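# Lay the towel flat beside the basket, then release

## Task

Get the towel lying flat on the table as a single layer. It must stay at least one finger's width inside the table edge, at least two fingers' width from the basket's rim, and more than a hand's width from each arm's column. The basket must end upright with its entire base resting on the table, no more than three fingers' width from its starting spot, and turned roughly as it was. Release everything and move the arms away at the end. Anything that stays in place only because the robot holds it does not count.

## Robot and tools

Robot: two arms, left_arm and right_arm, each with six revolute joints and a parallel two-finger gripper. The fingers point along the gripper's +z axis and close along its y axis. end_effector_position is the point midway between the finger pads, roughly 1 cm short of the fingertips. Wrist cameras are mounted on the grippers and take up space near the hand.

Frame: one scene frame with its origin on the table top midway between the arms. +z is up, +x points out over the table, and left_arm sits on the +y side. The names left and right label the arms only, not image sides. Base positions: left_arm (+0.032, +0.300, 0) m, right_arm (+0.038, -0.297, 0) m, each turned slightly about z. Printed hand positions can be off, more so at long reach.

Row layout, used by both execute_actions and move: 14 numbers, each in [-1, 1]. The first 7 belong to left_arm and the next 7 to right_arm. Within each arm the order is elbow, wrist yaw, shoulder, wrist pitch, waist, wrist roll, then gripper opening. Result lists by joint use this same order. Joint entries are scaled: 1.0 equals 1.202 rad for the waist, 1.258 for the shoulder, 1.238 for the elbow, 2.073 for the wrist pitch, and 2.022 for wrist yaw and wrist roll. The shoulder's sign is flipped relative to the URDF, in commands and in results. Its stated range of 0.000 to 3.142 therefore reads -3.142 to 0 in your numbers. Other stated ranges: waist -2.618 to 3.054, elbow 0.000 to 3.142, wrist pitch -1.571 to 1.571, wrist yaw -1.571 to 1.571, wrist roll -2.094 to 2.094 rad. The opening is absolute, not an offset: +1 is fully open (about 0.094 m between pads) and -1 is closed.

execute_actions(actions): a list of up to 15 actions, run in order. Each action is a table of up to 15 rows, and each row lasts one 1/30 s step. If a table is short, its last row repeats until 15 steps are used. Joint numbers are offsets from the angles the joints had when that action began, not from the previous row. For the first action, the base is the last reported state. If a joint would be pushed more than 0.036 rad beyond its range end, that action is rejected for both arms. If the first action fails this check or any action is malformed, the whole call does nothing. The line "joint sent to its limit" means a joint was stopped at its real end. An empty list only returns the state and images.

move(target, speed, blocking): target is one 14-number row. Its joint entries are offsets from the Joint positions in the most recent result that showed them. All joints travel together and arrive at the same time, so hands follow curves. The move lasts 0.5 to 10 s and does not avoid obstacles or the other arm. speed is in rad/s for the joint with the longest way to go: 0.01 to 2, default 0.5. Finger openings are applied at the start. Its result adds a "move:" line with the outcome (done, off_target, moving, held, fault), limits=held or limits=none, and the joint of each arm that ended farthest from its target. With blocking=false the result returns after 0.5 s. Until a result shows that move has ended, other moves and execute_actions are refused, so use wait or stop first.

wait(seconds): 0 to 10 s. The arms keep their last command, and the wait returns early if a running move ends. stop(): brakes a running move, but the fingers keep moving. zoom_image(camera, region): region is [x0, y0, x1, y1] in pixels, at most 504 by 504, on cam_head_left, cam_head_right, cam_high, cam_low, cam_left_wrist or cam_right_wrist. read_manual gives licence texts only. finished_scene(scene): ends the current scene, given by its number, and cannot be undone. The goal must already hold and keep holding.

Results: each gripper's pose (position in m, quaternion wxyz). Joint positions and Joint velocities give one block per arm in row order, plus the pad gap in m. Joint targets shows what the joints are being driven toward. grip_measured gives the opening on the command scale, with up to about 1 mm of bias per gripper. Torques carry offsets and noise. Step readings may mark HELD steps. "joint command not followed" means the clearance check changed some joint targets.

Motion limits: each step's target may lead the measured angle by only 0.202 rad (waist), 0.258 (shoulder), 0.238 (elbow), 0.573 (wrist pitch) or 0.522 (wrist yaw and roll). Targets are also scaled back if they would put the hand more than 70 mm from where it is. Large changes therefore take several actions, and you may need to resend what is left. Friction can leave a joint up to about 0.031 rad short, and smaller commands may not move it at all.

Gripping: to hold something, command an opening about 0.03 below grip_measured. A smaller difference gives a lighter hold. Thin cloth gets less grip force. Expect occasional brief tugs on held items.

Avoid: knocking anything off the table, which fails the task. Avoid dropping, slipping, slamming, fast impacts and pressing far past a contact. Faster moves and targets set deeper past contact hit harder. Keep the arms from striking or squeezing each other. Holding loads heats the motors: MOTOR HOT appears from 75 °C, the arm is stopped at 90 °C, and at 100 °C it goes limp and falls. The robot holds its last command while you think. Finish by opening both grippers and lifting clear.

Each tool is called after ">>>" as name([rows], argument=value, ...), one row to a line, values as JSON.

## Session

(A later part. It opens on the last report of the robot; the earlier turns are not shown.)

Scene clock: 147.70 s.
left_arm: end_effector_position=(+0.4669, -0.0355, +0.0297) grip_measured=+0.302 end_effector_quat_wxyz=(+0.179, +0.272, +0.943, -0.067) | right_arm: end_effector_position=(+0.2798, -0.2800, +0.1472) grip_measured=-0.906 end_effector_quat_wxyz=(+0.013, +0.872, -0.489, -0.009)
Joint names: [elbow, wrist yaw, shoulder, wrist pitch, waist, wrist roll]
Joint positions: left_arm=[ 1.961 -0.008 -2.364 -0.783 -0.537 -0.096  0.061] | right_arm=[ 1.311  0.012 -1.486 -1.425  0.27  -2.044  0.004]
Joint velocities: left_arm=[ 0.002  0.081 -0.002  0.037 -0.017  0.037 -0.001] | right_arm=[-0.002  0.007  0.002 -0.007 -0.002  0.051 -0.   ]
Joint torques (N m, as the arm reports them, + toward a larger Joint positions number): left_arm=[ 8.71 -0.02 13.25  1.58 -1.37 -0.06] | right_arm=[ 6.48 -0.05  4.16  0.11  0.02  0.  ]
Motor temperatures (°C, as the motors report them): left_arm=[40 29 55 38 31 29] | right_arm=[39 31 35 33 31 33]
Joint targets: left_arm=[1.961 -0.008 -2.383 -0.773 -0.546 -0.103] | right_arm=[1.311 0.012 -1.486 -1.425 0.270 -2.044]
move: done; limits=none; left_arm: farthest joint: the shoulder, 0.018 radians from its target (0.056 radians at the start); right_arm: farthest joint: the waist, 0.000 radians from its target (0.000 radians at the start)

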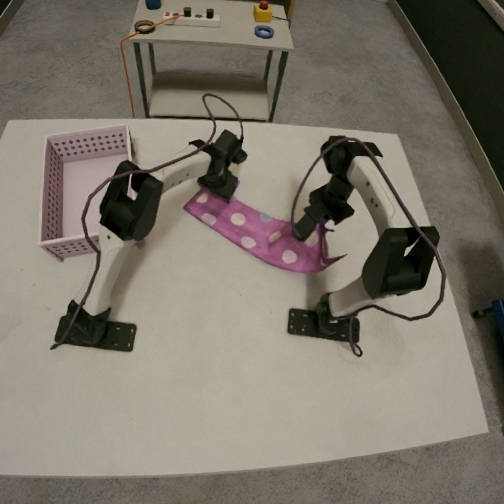

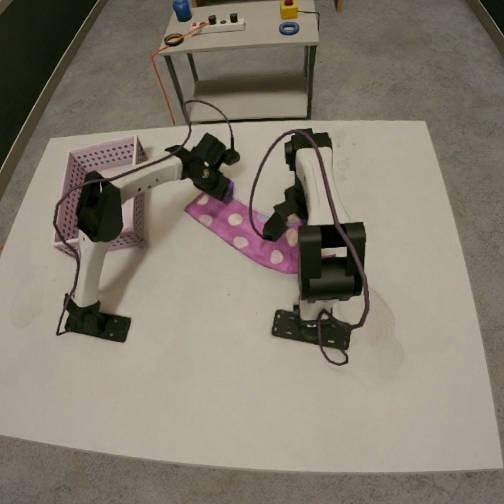

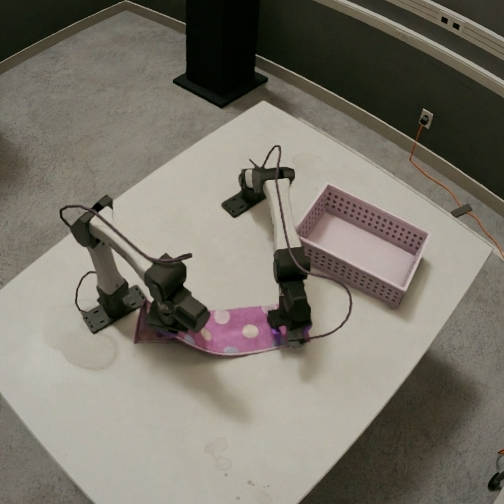

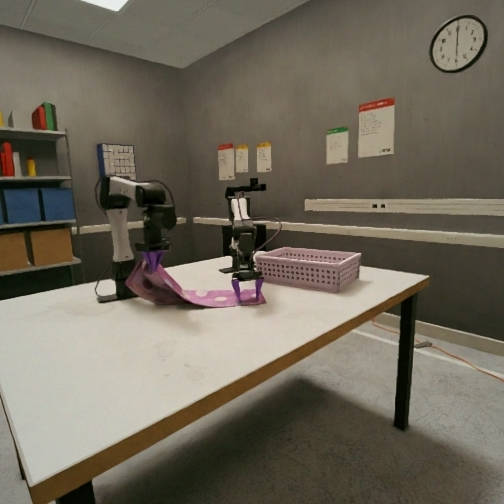

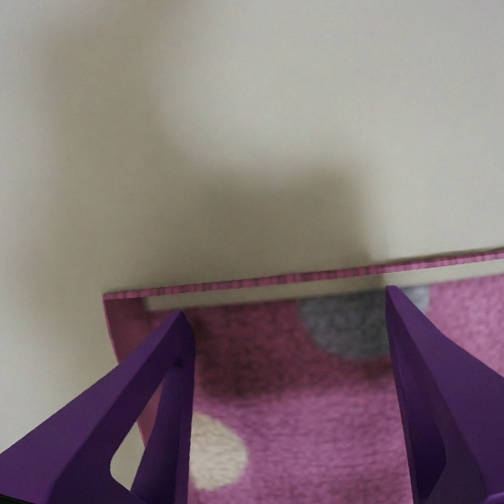

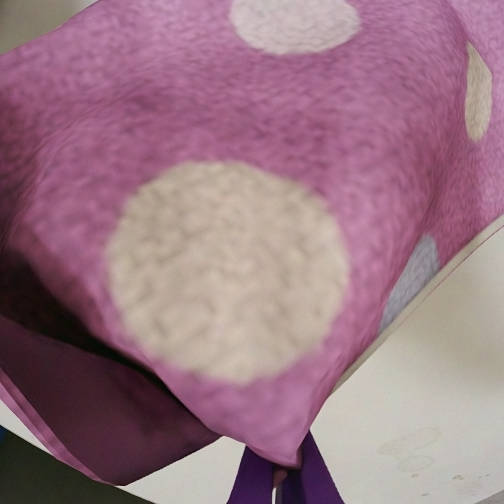

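>>> execute_actions([
  [[0,0,-0.04,0.008,0,0,0.3,0,0,0,0,0,0,-1]],
  [[0,0,-0.05,-0.015,0,0,-0.1,0,0,0,0,0,0,-1]],
  [[0,0,-0.05,-0.015,0,0,-0.5,0,0,0,0,0,0,-1]],
  [[0,0,-0.05,-0.015,0,0,-1,0,0,0,0,0,0,-1]],
])

>>> move(target=[0,0,0.2,0,0,0,-1, 0,0,0,0,0,0,-1], speed=0.25)

Scene clock: 155.60 s.
left_arm: end_effector_position=(+0.4736, -0.0380, +0.0226) grip_measured=-0.922 end_effector_quat_wxyz=(+0.188, +0.270, +0.942, -0.064) | right_arm: end_effector_position=(+0.2798, -0.2800, +0.1472) grip_measured=-0.906 end_effector_quat_wxyz=(+0.013, +0.872, -0.489, -0.009)
Joint names: [elbow, wrist yaw, shoulder, wrist pitch, waist, wrist roll]
Joint positions: left_arm=[ 1.967 -0.021 -2.387 -0.751 -0.537 -0.096  0.004] | right_arm=[ 1.311  0.012 -1.486 -1.425  0.27  -2.044  0.004]
Joint velocities: left_arm=[-0.002  0.051  0.007  0.037 -0.002 -0.037 -0.001] | right_arm=[ 0.002 -0.051 -0.012  0.051  0.002 -0.007 -0.001]
Joint torques (N m, as the arm reports them, + toward a larger Joint positions number): left_arm=[ 8.27 -0.07 10.02  1.17 -0.74  0.02] | right_arm=[ 6.51 -0.05  4.14  0.11  0.02 -0.01]
Motor temperatures (°C, as the motors report them): left_arm=[41 29 56 37 31 29] | right_arm=[39 31 35 33 31 33]
Joint targets: left_arm=[1.961 -0.024 -2.448 -0.785 -0.536 -0.096] | right_arm=[1.311 0.012 -1.486 -1.425 0.270 -2.044]
Step readings (joint positions; steps 1 to 15: 1st action; 16 to 30: 2nd action; 31 to 45: 3rd action; 46 to 60: 4th action):
0: left_arm=[1.961 -0.008 -2.364 -0.782 -0.537 -0.097] | right_arm=[1.311 0.012 -1.486 -1.425 0.270 -2.044]
1: left_arm=[1.961 -0.008 -2.367 -0.781 -0.537 -0.097] | right_arm=[1.311 0.012 -1.486 -1.425 0.270 -2.044]
2: left_arm=[1.961 -0.008 -2.370 -0.777 -0.537 -0.097] | right_arm=[1.311 0.012 -1.486 -1.425 0.270 -2.044]
4: left_arm=[1.961 -0.009 -2.380 -0.771 -0.537 -0.096] | right_arm=[1.311 0.012 -1.486 -1.425 0.270 -2.044]
8: left_arm=[1.961 -0.010 -2.380 -0.762 -0.537 -0.096] | right_arm=[1.311 0.012 -1.486 -1.425 0.270 -2.044]
15: left_arm=[1.961 -0.010 -2.380 -0.760 -0.537 -0.096] | right_arm=[1.311 0.012 -1.486 -1.425 0.270 -2.044]
16: left_arm=[1.961 -0.011 -2.382 -0.761 -0.537 -0.096] | right_arm=[1.311 0.012 -1.486 -1.425 0.270 -2.044]
17: left_arm=[1.961 -0.016 -2.383 -0.759 -0.537 -0.096] | right_arm=[1.311 0.012 -1.486 -1.425 0.270 -2.044]
19: left_arm=[1.961 -0.020 -2.384 -0.758 -0.536 -0.096] | right_arm=[1.311 0.012 -1.486 -1.425 0.270 -2.044]
23: left_arm=[1.961 -0.021 -2.384 -0.757 -0.536 -0.096] | right_arm=[1.311 0.012 -1.486 -1.425 0.270 -2.044]
30: left_arm=[1.961 -0.021 -2.384 -0.757 -0.536 -0.096] | right_arm=[1.311 0.012 -1.486 -1.425 0.270 -2.044]
31: left_arm=[1.961 -0.022 -2.384 -0.757 -0.536 -0.096] | right_arm=[1.311 0.012 -1.486 -1.425 0.270 -2.044]
32: left_arm=[1.961 -0.023 -2.384 -0.756 -0.536 -0.096] | right_arm=[1.311 0.012 -1.486 -1.425 0.270 -2.044]
34: left_arm=[1.961 -0.024 -2.384 -0.755 -0.536 -0.096] | right_arm=[1.311 0.012 -1.486 -1.425 0.270 -2.044]
38: left_arm=[1.961 -0.024 -2.385 -0.754 -0.536 -0.096] | right_arm=[1.311 0.012 -1.486 -1.425 0.270 -2.044]
45: left_arm=[1.961 -0.024 -2.385 -0.754 -0.536 -0.096] | right_arm=[1.311 0.012 -1.486 -1.425 0.270 -2.044]
46: left_arm=[1.961 -0.024 -2.385 -0.754 -0.536 -0.096] | right_arm=[1.311 0.012 -1.486 -1.425 0.270 -2.044]
47: left_arm=[1.961 -0.024 -2.385 -0.751 -0.536 -0.096] | right_arm=[1.311 0.012 -1.486 -1.425 0.270 -2.044]
49: left_arm=[1.966 -0.022 -2.385 -0.751 -0.537 -0.096] | right_arm=[1.311 0.012 -1.486 -1.425 0.270 -2.044]
53: left_arm=[1.967 -0.021 -2.387 -0.751 -0.537 -0.096] | right_arm=[1.311 0.012 -1.486 -1.425 0.270 -2.044]
60: Joint positions above

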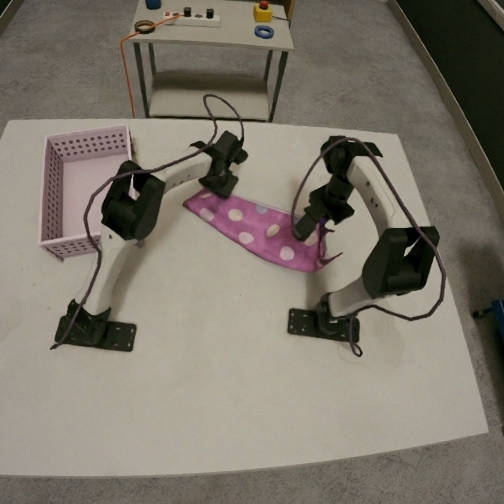

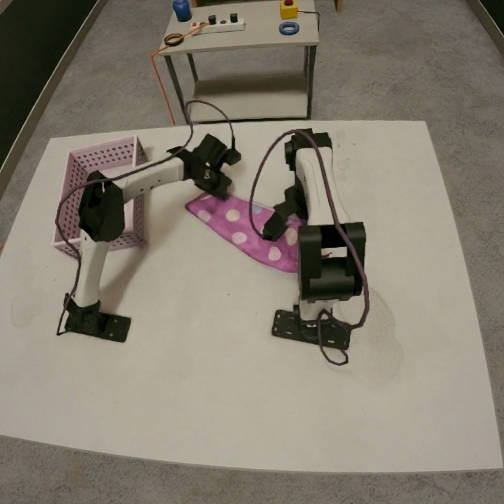

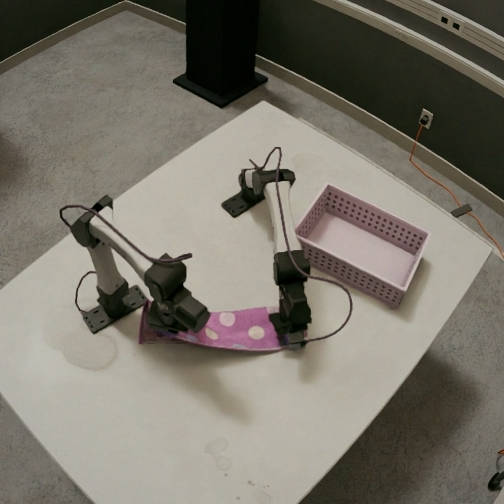

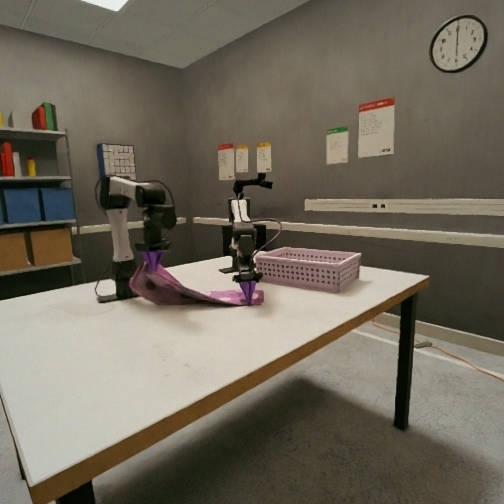

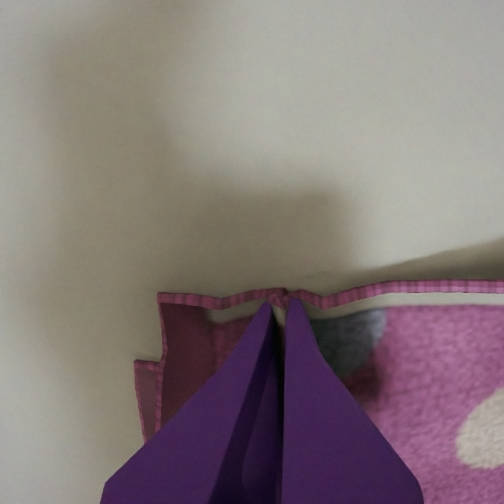

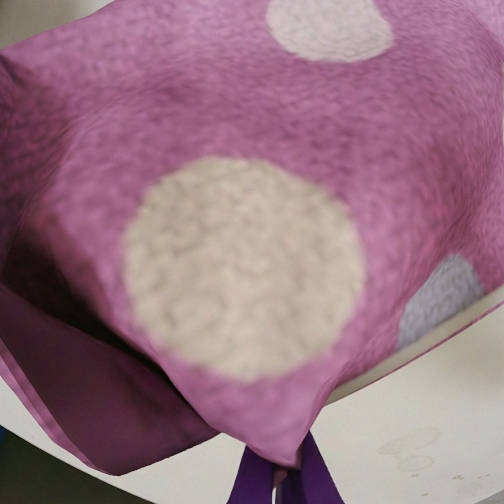

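Scene clock: 157.00 s.
left_arm: end_effector_position=(+0.4783, -0.0416, +0.1599) grip_measured=-0.922 end_effector_quat_wxyz=(+0.302, +0.260, +0.911, -0.109) | right_arm: end_effector_position=(+0.2798, -0.2800, +0.1472) grip_measured=-0.906 end_effector_quat_wxyz=(+0.013, +0.872, -0.489, -0.009)
Joint names: [elbow, wrist yaw, shoulder, wrist pitch, waist, wrist roll]
Joint positions: left_arm=[ 1.967 -0.021 -2.134 -0.75  -0.537 -0.096  0.004] | right_arm=[ 1.311  0.012 -1.486 -1.425  0.27  -2.044  0.004]
Joint velocities: left_arm=[ 0.007 -0.051  0.007 -0.007  0.002  0.037 -0.   ] | right_arm=[-0.007  0.066 -0.012  0.051 -0.002  0.051  0.001]
Joint torques (N m, as the arm reports them, + toward a larger Joint positions number): left_arm=[ 9.18 -0.03 13.4   2.02 -0.71  0.02] | right_arm=[ 6.49 -0.05  4.16  0.11  0.01 -0.01]
Motor temperatures (°C, as the motors report them): left_arm=[41 29 56 38 31 29] | right_arm=[39 31 35 33 31 33]
Joint targets: left_arm=[1.967 -0.021 -2.135 -0.751 -0.537 -0.096] | right_arm=[1.311 0.012 -1.486 -1.425 0.270 -2.044]
move: done; limits=none; left_arm: farthest joint: the shoulder, 0.001 radians from its target (0.252 radians at the start); right_arm: farthest joint: the waist, 0.000 radians from its target (0.000 radians at the start)

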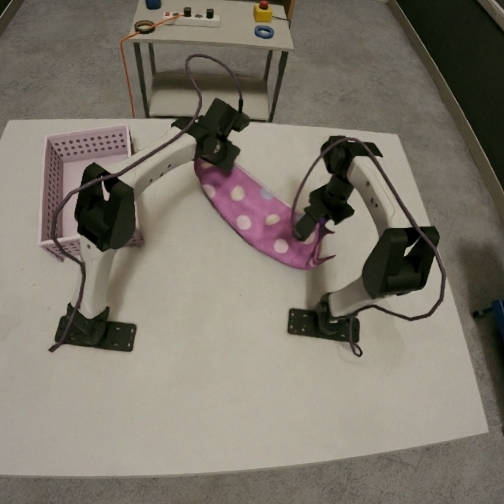

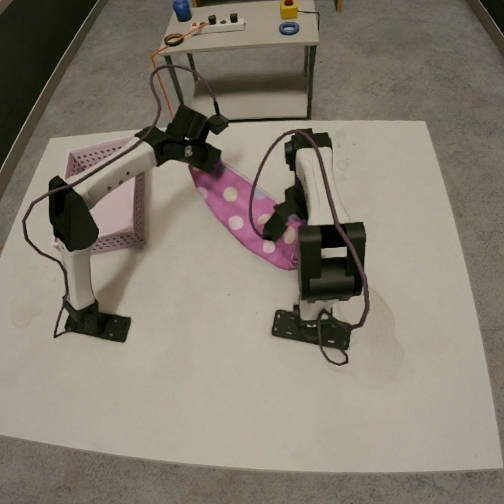

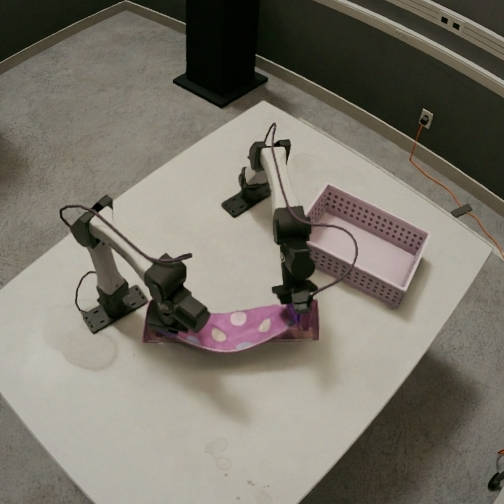

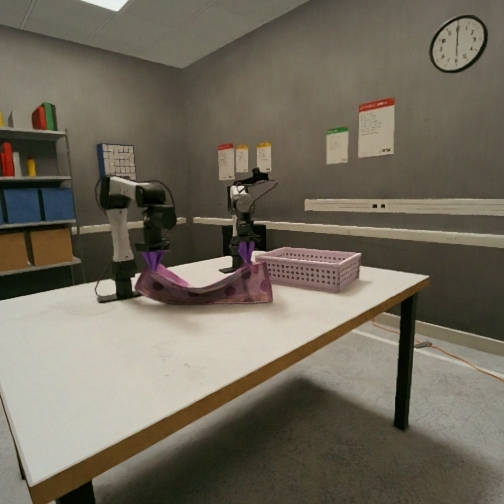

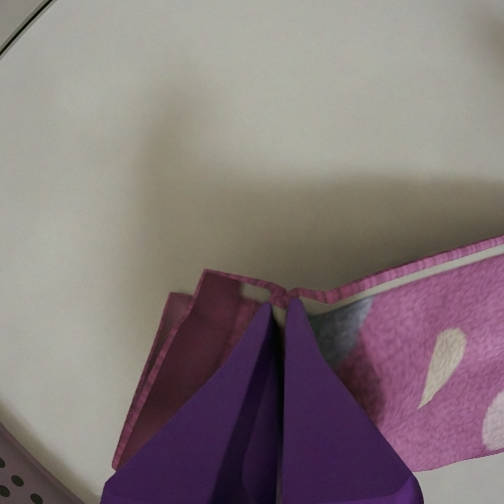

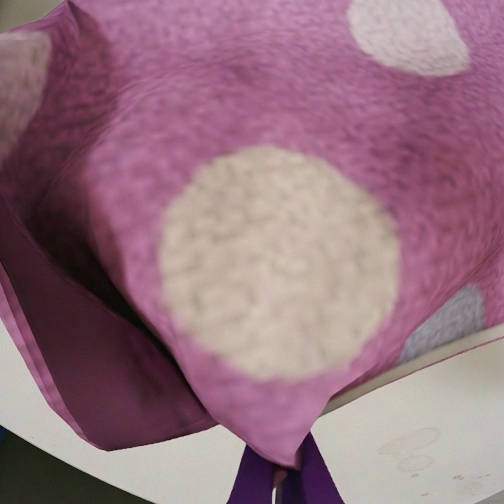

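>>> move(target=[-0.15,0,0.38,-0.234,-0.035,-0.15,-1, 0.085,0,0.32,-0.041,0.017,0,-1], speed=0.35)

Scene clock: 168.30 s.
left_arm: end_effector_position=(+0.3383, +0.0510, +0.2564) grip_measured=-0.922 end_effector_quat_wxyz=(+0.217, +0.141, +0.959, -0.119) | right_arm: end_effector_position=(+0.2441, -0.2808, +0.2494) grip_measured=-0.906 end_effector_quat_wxyz=(-0.099, +0.859, -0.477, +0.158)
Joint names: [elbow, wrist yaw, shoulder, wrist pitch, waist, wrist roll]
Joint positions: left_arm=[ 1.809 -0.021 -1.66  -1.22  -0.568 -0.394  0.004] | right_arm=[ 1.397  0.012 -1.098 -1.494  0.28  -2.044  0.004]
Joint velocities: left_arm=[-0.007  0.022 -0.002 -0.022 -0.002 -0.037 -0.   ] | right_arm=[-0.007 -0.081  0.012  0.022 -0.002 -0.037  0.001]
Joint torques (N m, as the arm reports them, + toward a larger Joint positions number): left_arm=[ 6.28 -0.05  8.52  1.59 -1.43 -0.02] | right_arm=[ 7.76 -0.04  1.83  0.83  0.75  0.02]
Motor temperatures (°C, as the motors report them): left_arm=[41 29 58 38 31 29] | right_arm=[40 31 35 33 31 33]
Joint targets: left_arm=[1.782 -0.021 -1.657 -1.235 -0.579 -0.400] | right_arm=[1.416 0.012 -1.083 -1.509 0.291 -2.044]
move: off_target (left_arm); limits=none; left_arm: farthest joint: the elbow, 0.028 radians from its target (0.186 radians at the start); right_arm: farthest joint: the elbow, 0.019 radians from its target (0.106 radians at the start)

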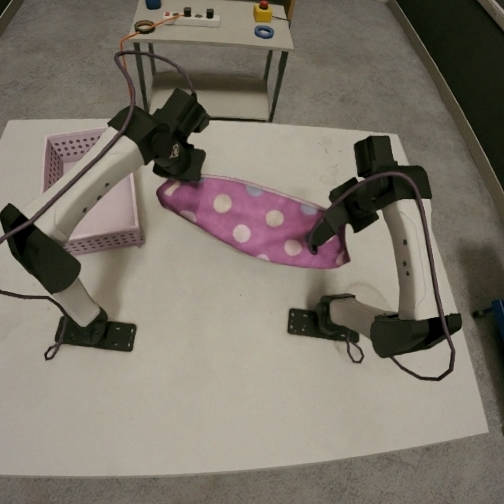

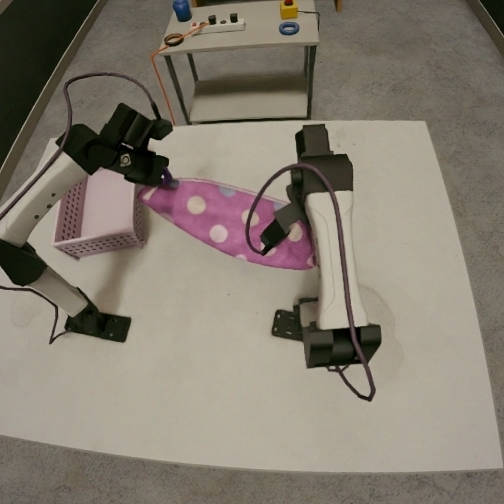

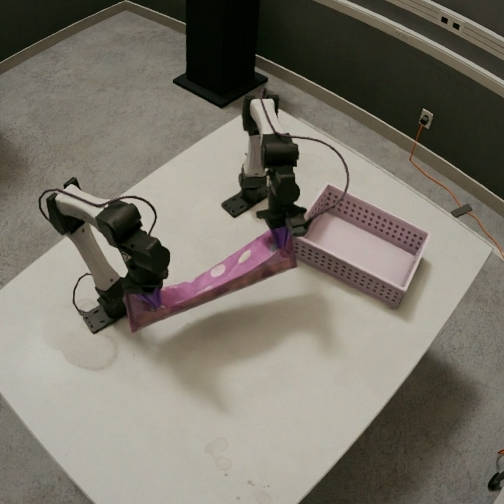

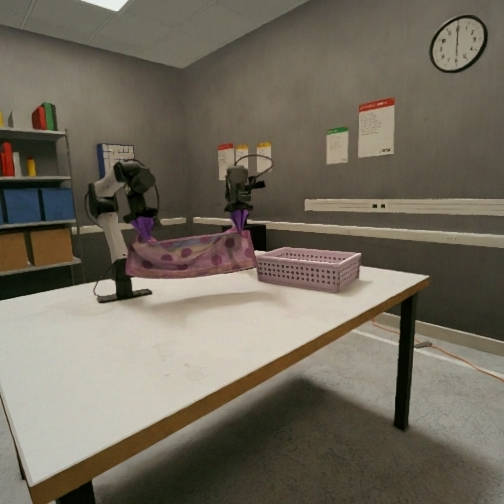

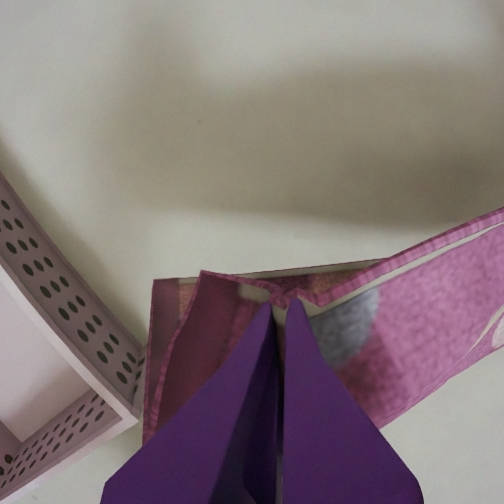

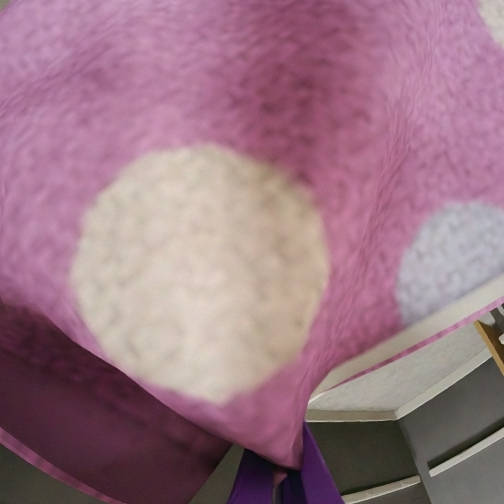

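>>> move(target=[-0.24,0,-0.02,0.085,0,0,-1, -0.25,0,-0.055,0.075,0,0,-1], speed=0.35)

>>> zoom_image(camera="cam_low", region=[100,210,290,330])

Scene clock: 179.20 s.
left_arm: end_effector_position=(+0.3344, +0.0538, +0.1732) grip_measured=-0.922 end_effector_quat_wxyz=(+0.168, +0.143, +0.971, -0.090) | right_arm: end_effector_position=(+0.2389, -0.2804, +0.1600) grip_measured=-0.906 end_effector_quat_wxyz=(-0.044, +0.872, -0.483, +0.072)
Joint names: [elbow, wrist yaw, shoulder, wrist pitch, waist, wrist roll]
Joint positions: left_arm=[ 1.533 -0.019 -1.674 -1.047 -0.568 -0.394  0.004] | right_arm=[ 1.102  0.007 -1.152 -1.353  0.28  -2.044  0.004]
Joint velocities: left_arm=[-0.002  0.007  0.007 -0.022 -0.002 -0.022  0.   ] | right_arm=[-0.002 -0.037  0.012  0.007  0.017  0.007  0.001]
Joint torques (N m, as the arm reports them, + toward a larger Joint positions number): left_arm=[ 7.15 -0.07  7.72  1.52 -0.73  0.03] | right_arm=[5.64 0.   0.69 0.74 0.02 0.01]
Motor temperatures (°C, as the motors report them): left_arm=[40 29 55 38 31 29] | right_arm=[40 31 34 33 31 33]
Joint targets: left_arm=[1.512 -0.021 -1.685 -1.043 -0.568 -0.393] | right_arm=[1.087 0.012 -1.167 -1.338 0.280 -2.044]
move: off_target (left_arm); limits=none; left_arm: farthest joint: the elbow, 0.021 radians from its target (0.297 radians at the start); right_arm: farthest joint: the shoulder, 0.016 radians from its target (0.069 radians at the start)

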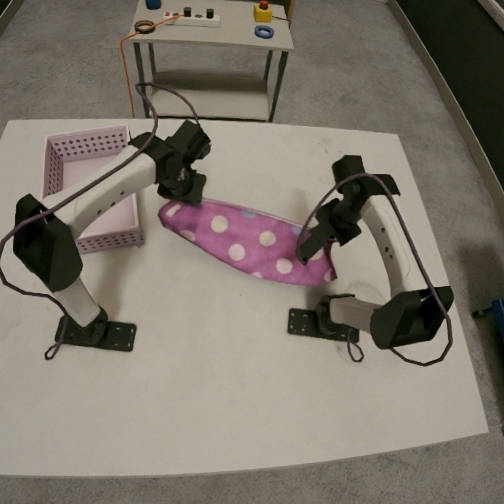

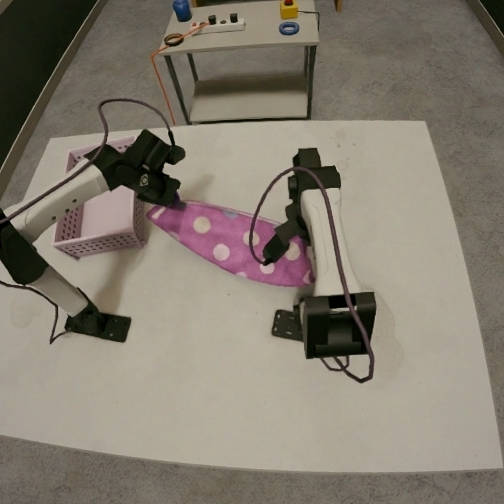

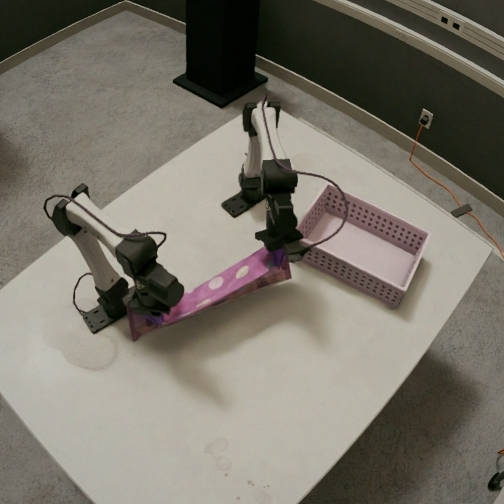

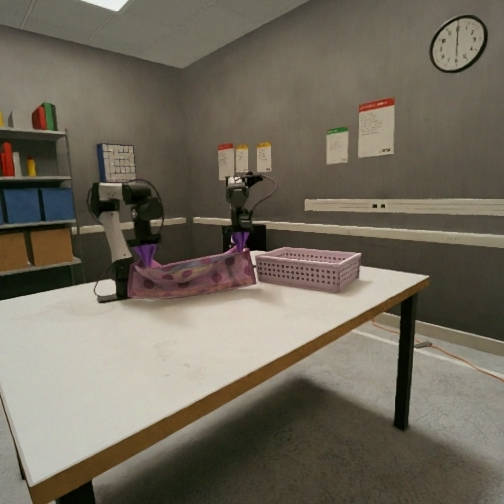

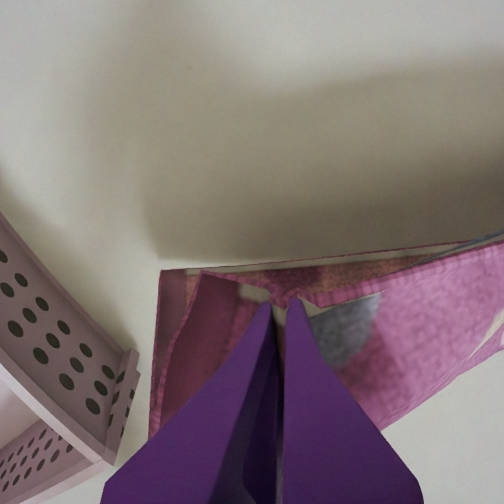

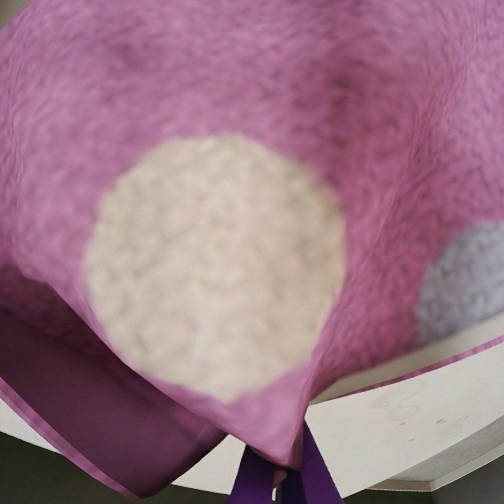

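Region (100, 210, 290, 330) of cam_low's 504x504 image, scaled by 2.653, with more detail than that image has; it fills the top 318 rows of this view, and the rest is white.

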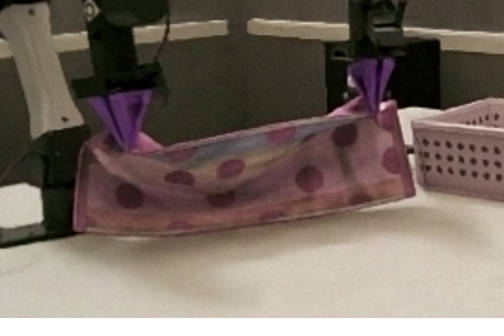

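>>> move(target=[0.39,0,-0.385,0,0.088,0.04,-1, 0.283,0,-0.43,0.05,-0.112,0,-1], speed=0.5)

>>> zoom_image(camera="cam_low", region=[100,210,310,340])

Scene clock: 187.13 s.
left_arm: end_effector_position=(+0.4516, +0.0191, +0.1289) grip_measured=-0.922 end_effector_quat_wxyz=(+0.172, +0.133, +0.973, -0.075) | right_arm: end_effector_position=(+0.3523, -0.3088, +0.1267) grip_measured=-0.906 end_effector_quat_wxyz=(-0.011, +0.843, -0.537, +0.024)
Joint names: [elbow, wrist yaw, shoulder, wrist pitch, waist, wrist roll]
Joint positions: left_arm=[ 1.993 -0.019 -2.145 -1.042 -0.473 -0.32   0.004] | right_arm=[ 1.428  0.005 -1.682 -1.265  0.157 -2.044  0.004]
Joint velocities: left_arm=[-0.022 -0.007 -0.007 -0.007 -0.007 -0.022 -0.   ] | right_arm=[-0.012  0.081  0.012 -0.081 -0.007 -0.051  0.001]
Joint torques (N m, as the arm reports them, + toward a larger Joint positions number): left_arm=[10.53 -0.04 12.01  1.42  0.14  0.09] | right_arm=[ 8.58 -0.04  5.28  0.46 -0.8   0.  ]
Motor temperatures (°C, as the motors report them): left_arm=[40 29 53 38 31 29] | right_arm=[40 31 34 34 31 33]
Joint targets: left_arm=[2.015 -0.019 -2.158 -1.046 -0.463 -0.313] | right_arm=[1.453 0.007 -1.692 -1.250 0.145 -2.044]
move: off_target (left_arm, right_arm); limits=none; left_arm: farthest joint: the elbow, 0.023 radians from its target (0.483 radians at the start); right_arm: farthest joint: the elbow, 0.025 radians from its target (0.350 radians at the start)

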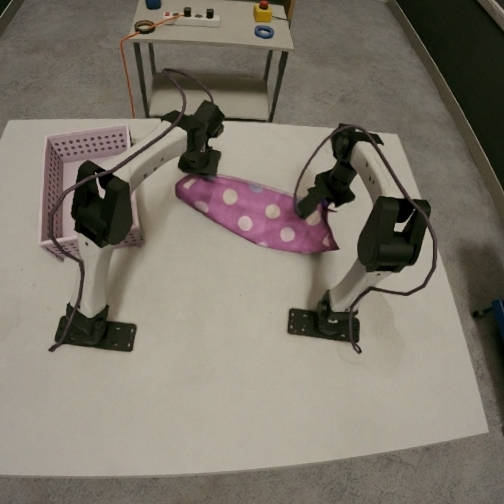

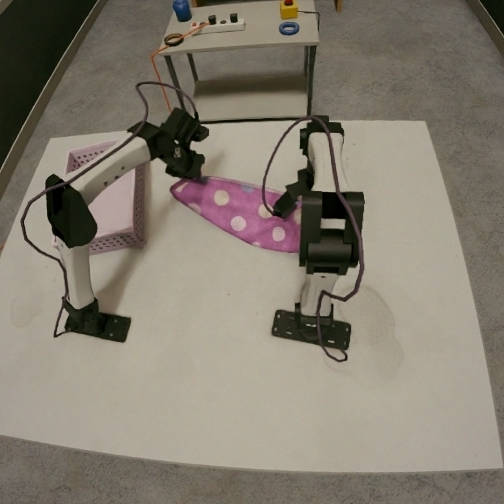

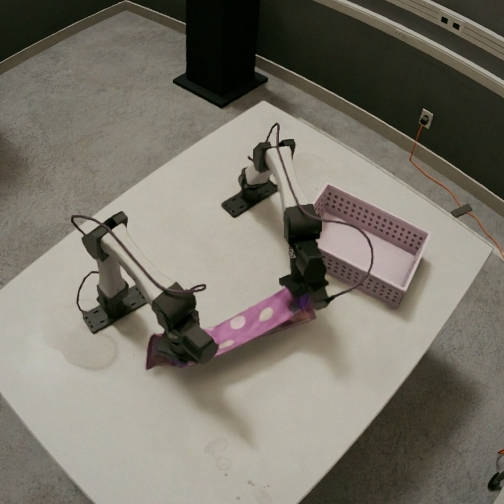

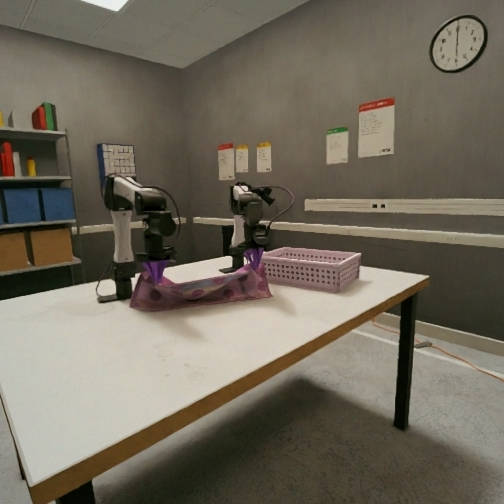

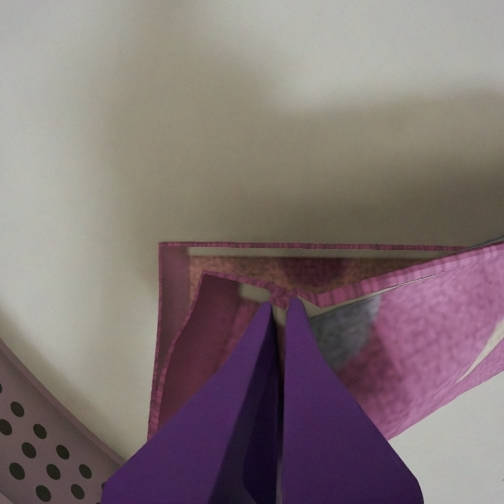

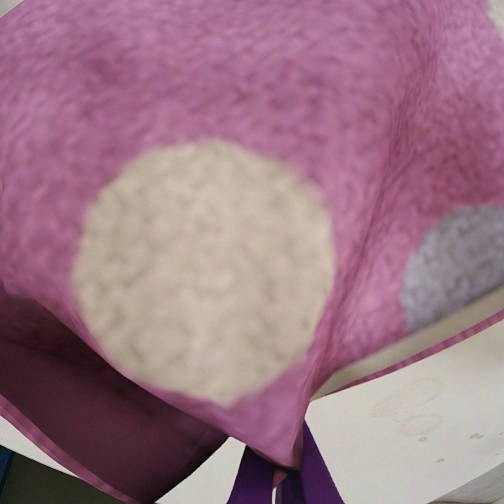

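Region (100, 210, 310, 340) of cam_low's 504x504 image, scaled by 2.400, with more detail than that image has; it fills the top 312 rows of this view, and the rest is white.

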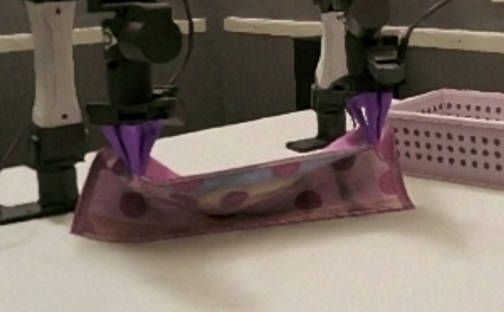

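>>> move(target=[-0.55,-0.215,0.075,0.715,-0.16,0.16,-1, -0.785,0,0.285,0.885,-0.175,0,-1], speed=0.6)

Scene clock: 208.17 s.
left_arm: end_effector_position=(+0.5004, -0.0617, +0.1629) grip_measured=-0.922 end_effector_quat_wxyz=(+0.605, +0.176, +0.774, -0.061) | right_arm: end_effector_position=(+0.4245, -0.3891, +0.1422) grip_measured=-0.906 end_effector_quat_wxyz=(-0.242, +0.639, -0.503, +0.529)
Joint names: [elbow, wrist yaw, shoulder, wrist pitch, waist, wrist roll]
Joint positions: left_arm=[ 1.336 -0.439 -2.061  0.433 -0.658 -0.003  0.004] | right_arm=[ 0.472  0.005 -1.346  0.546 -0.039 -2.044  0.004]
Joint velocities: left_arm=[-0.007 -0.051  0.012 -0.007 -0.007 -0.022 -0.   ] | right_arm=[ 0.002  0.022 -0.002  0.051  0.002  0.022 -0.   ]
Joint torques (N m, as the arm reports them, + toward a larger Joint positions number): left_arm=[ 7.11 -0.2  13.45  2.72 -1.23  0.05] | right_arm=[ 5.96  0.    5.06  2.47 -0.92  0.06]
Motor temperatures (°C, as the motors report them): left_arm=[42 29 56 39 31 29] | right_arm=[42 31 36 34 31 33]
Joint targets: left_arm=[1.312 -0.454 -2.050 0.440 -0.666 0.003] | right_arm=[0.456 0.005 -1.323 0.570 -0.053 -2.044]
move: off_target (left_arm, right_arm); limits=none; left_arm: farthest joint: the elbow, 0.024 radians from its target (0.681 radians at the start); right_arm: farthest joint: the wrist pitch, 0.024 radians from its target (1.834 radians at the start)

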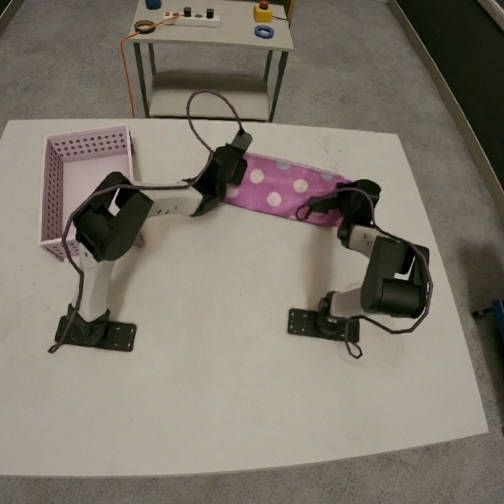

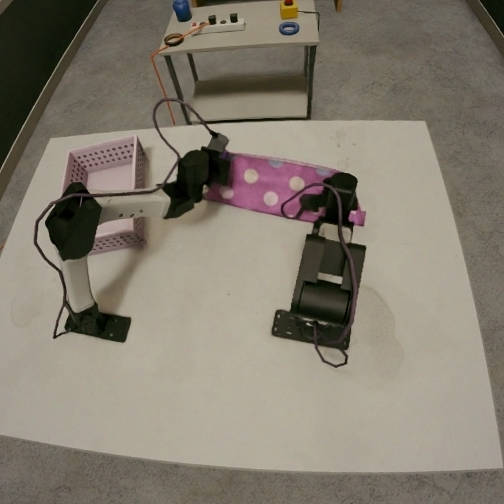

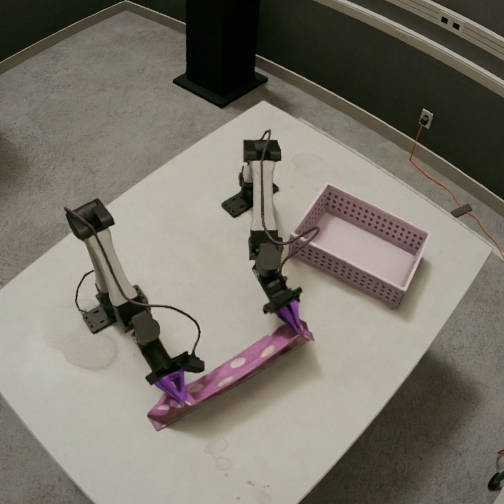

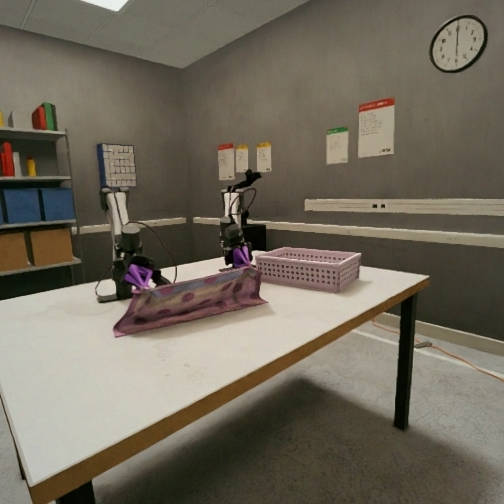

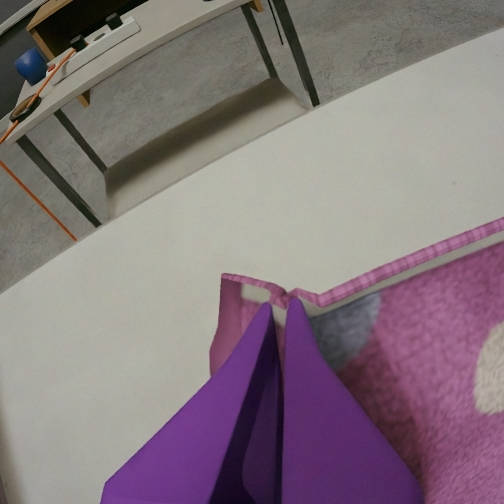

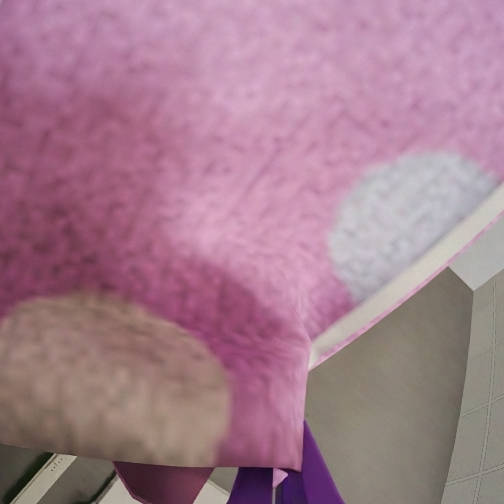

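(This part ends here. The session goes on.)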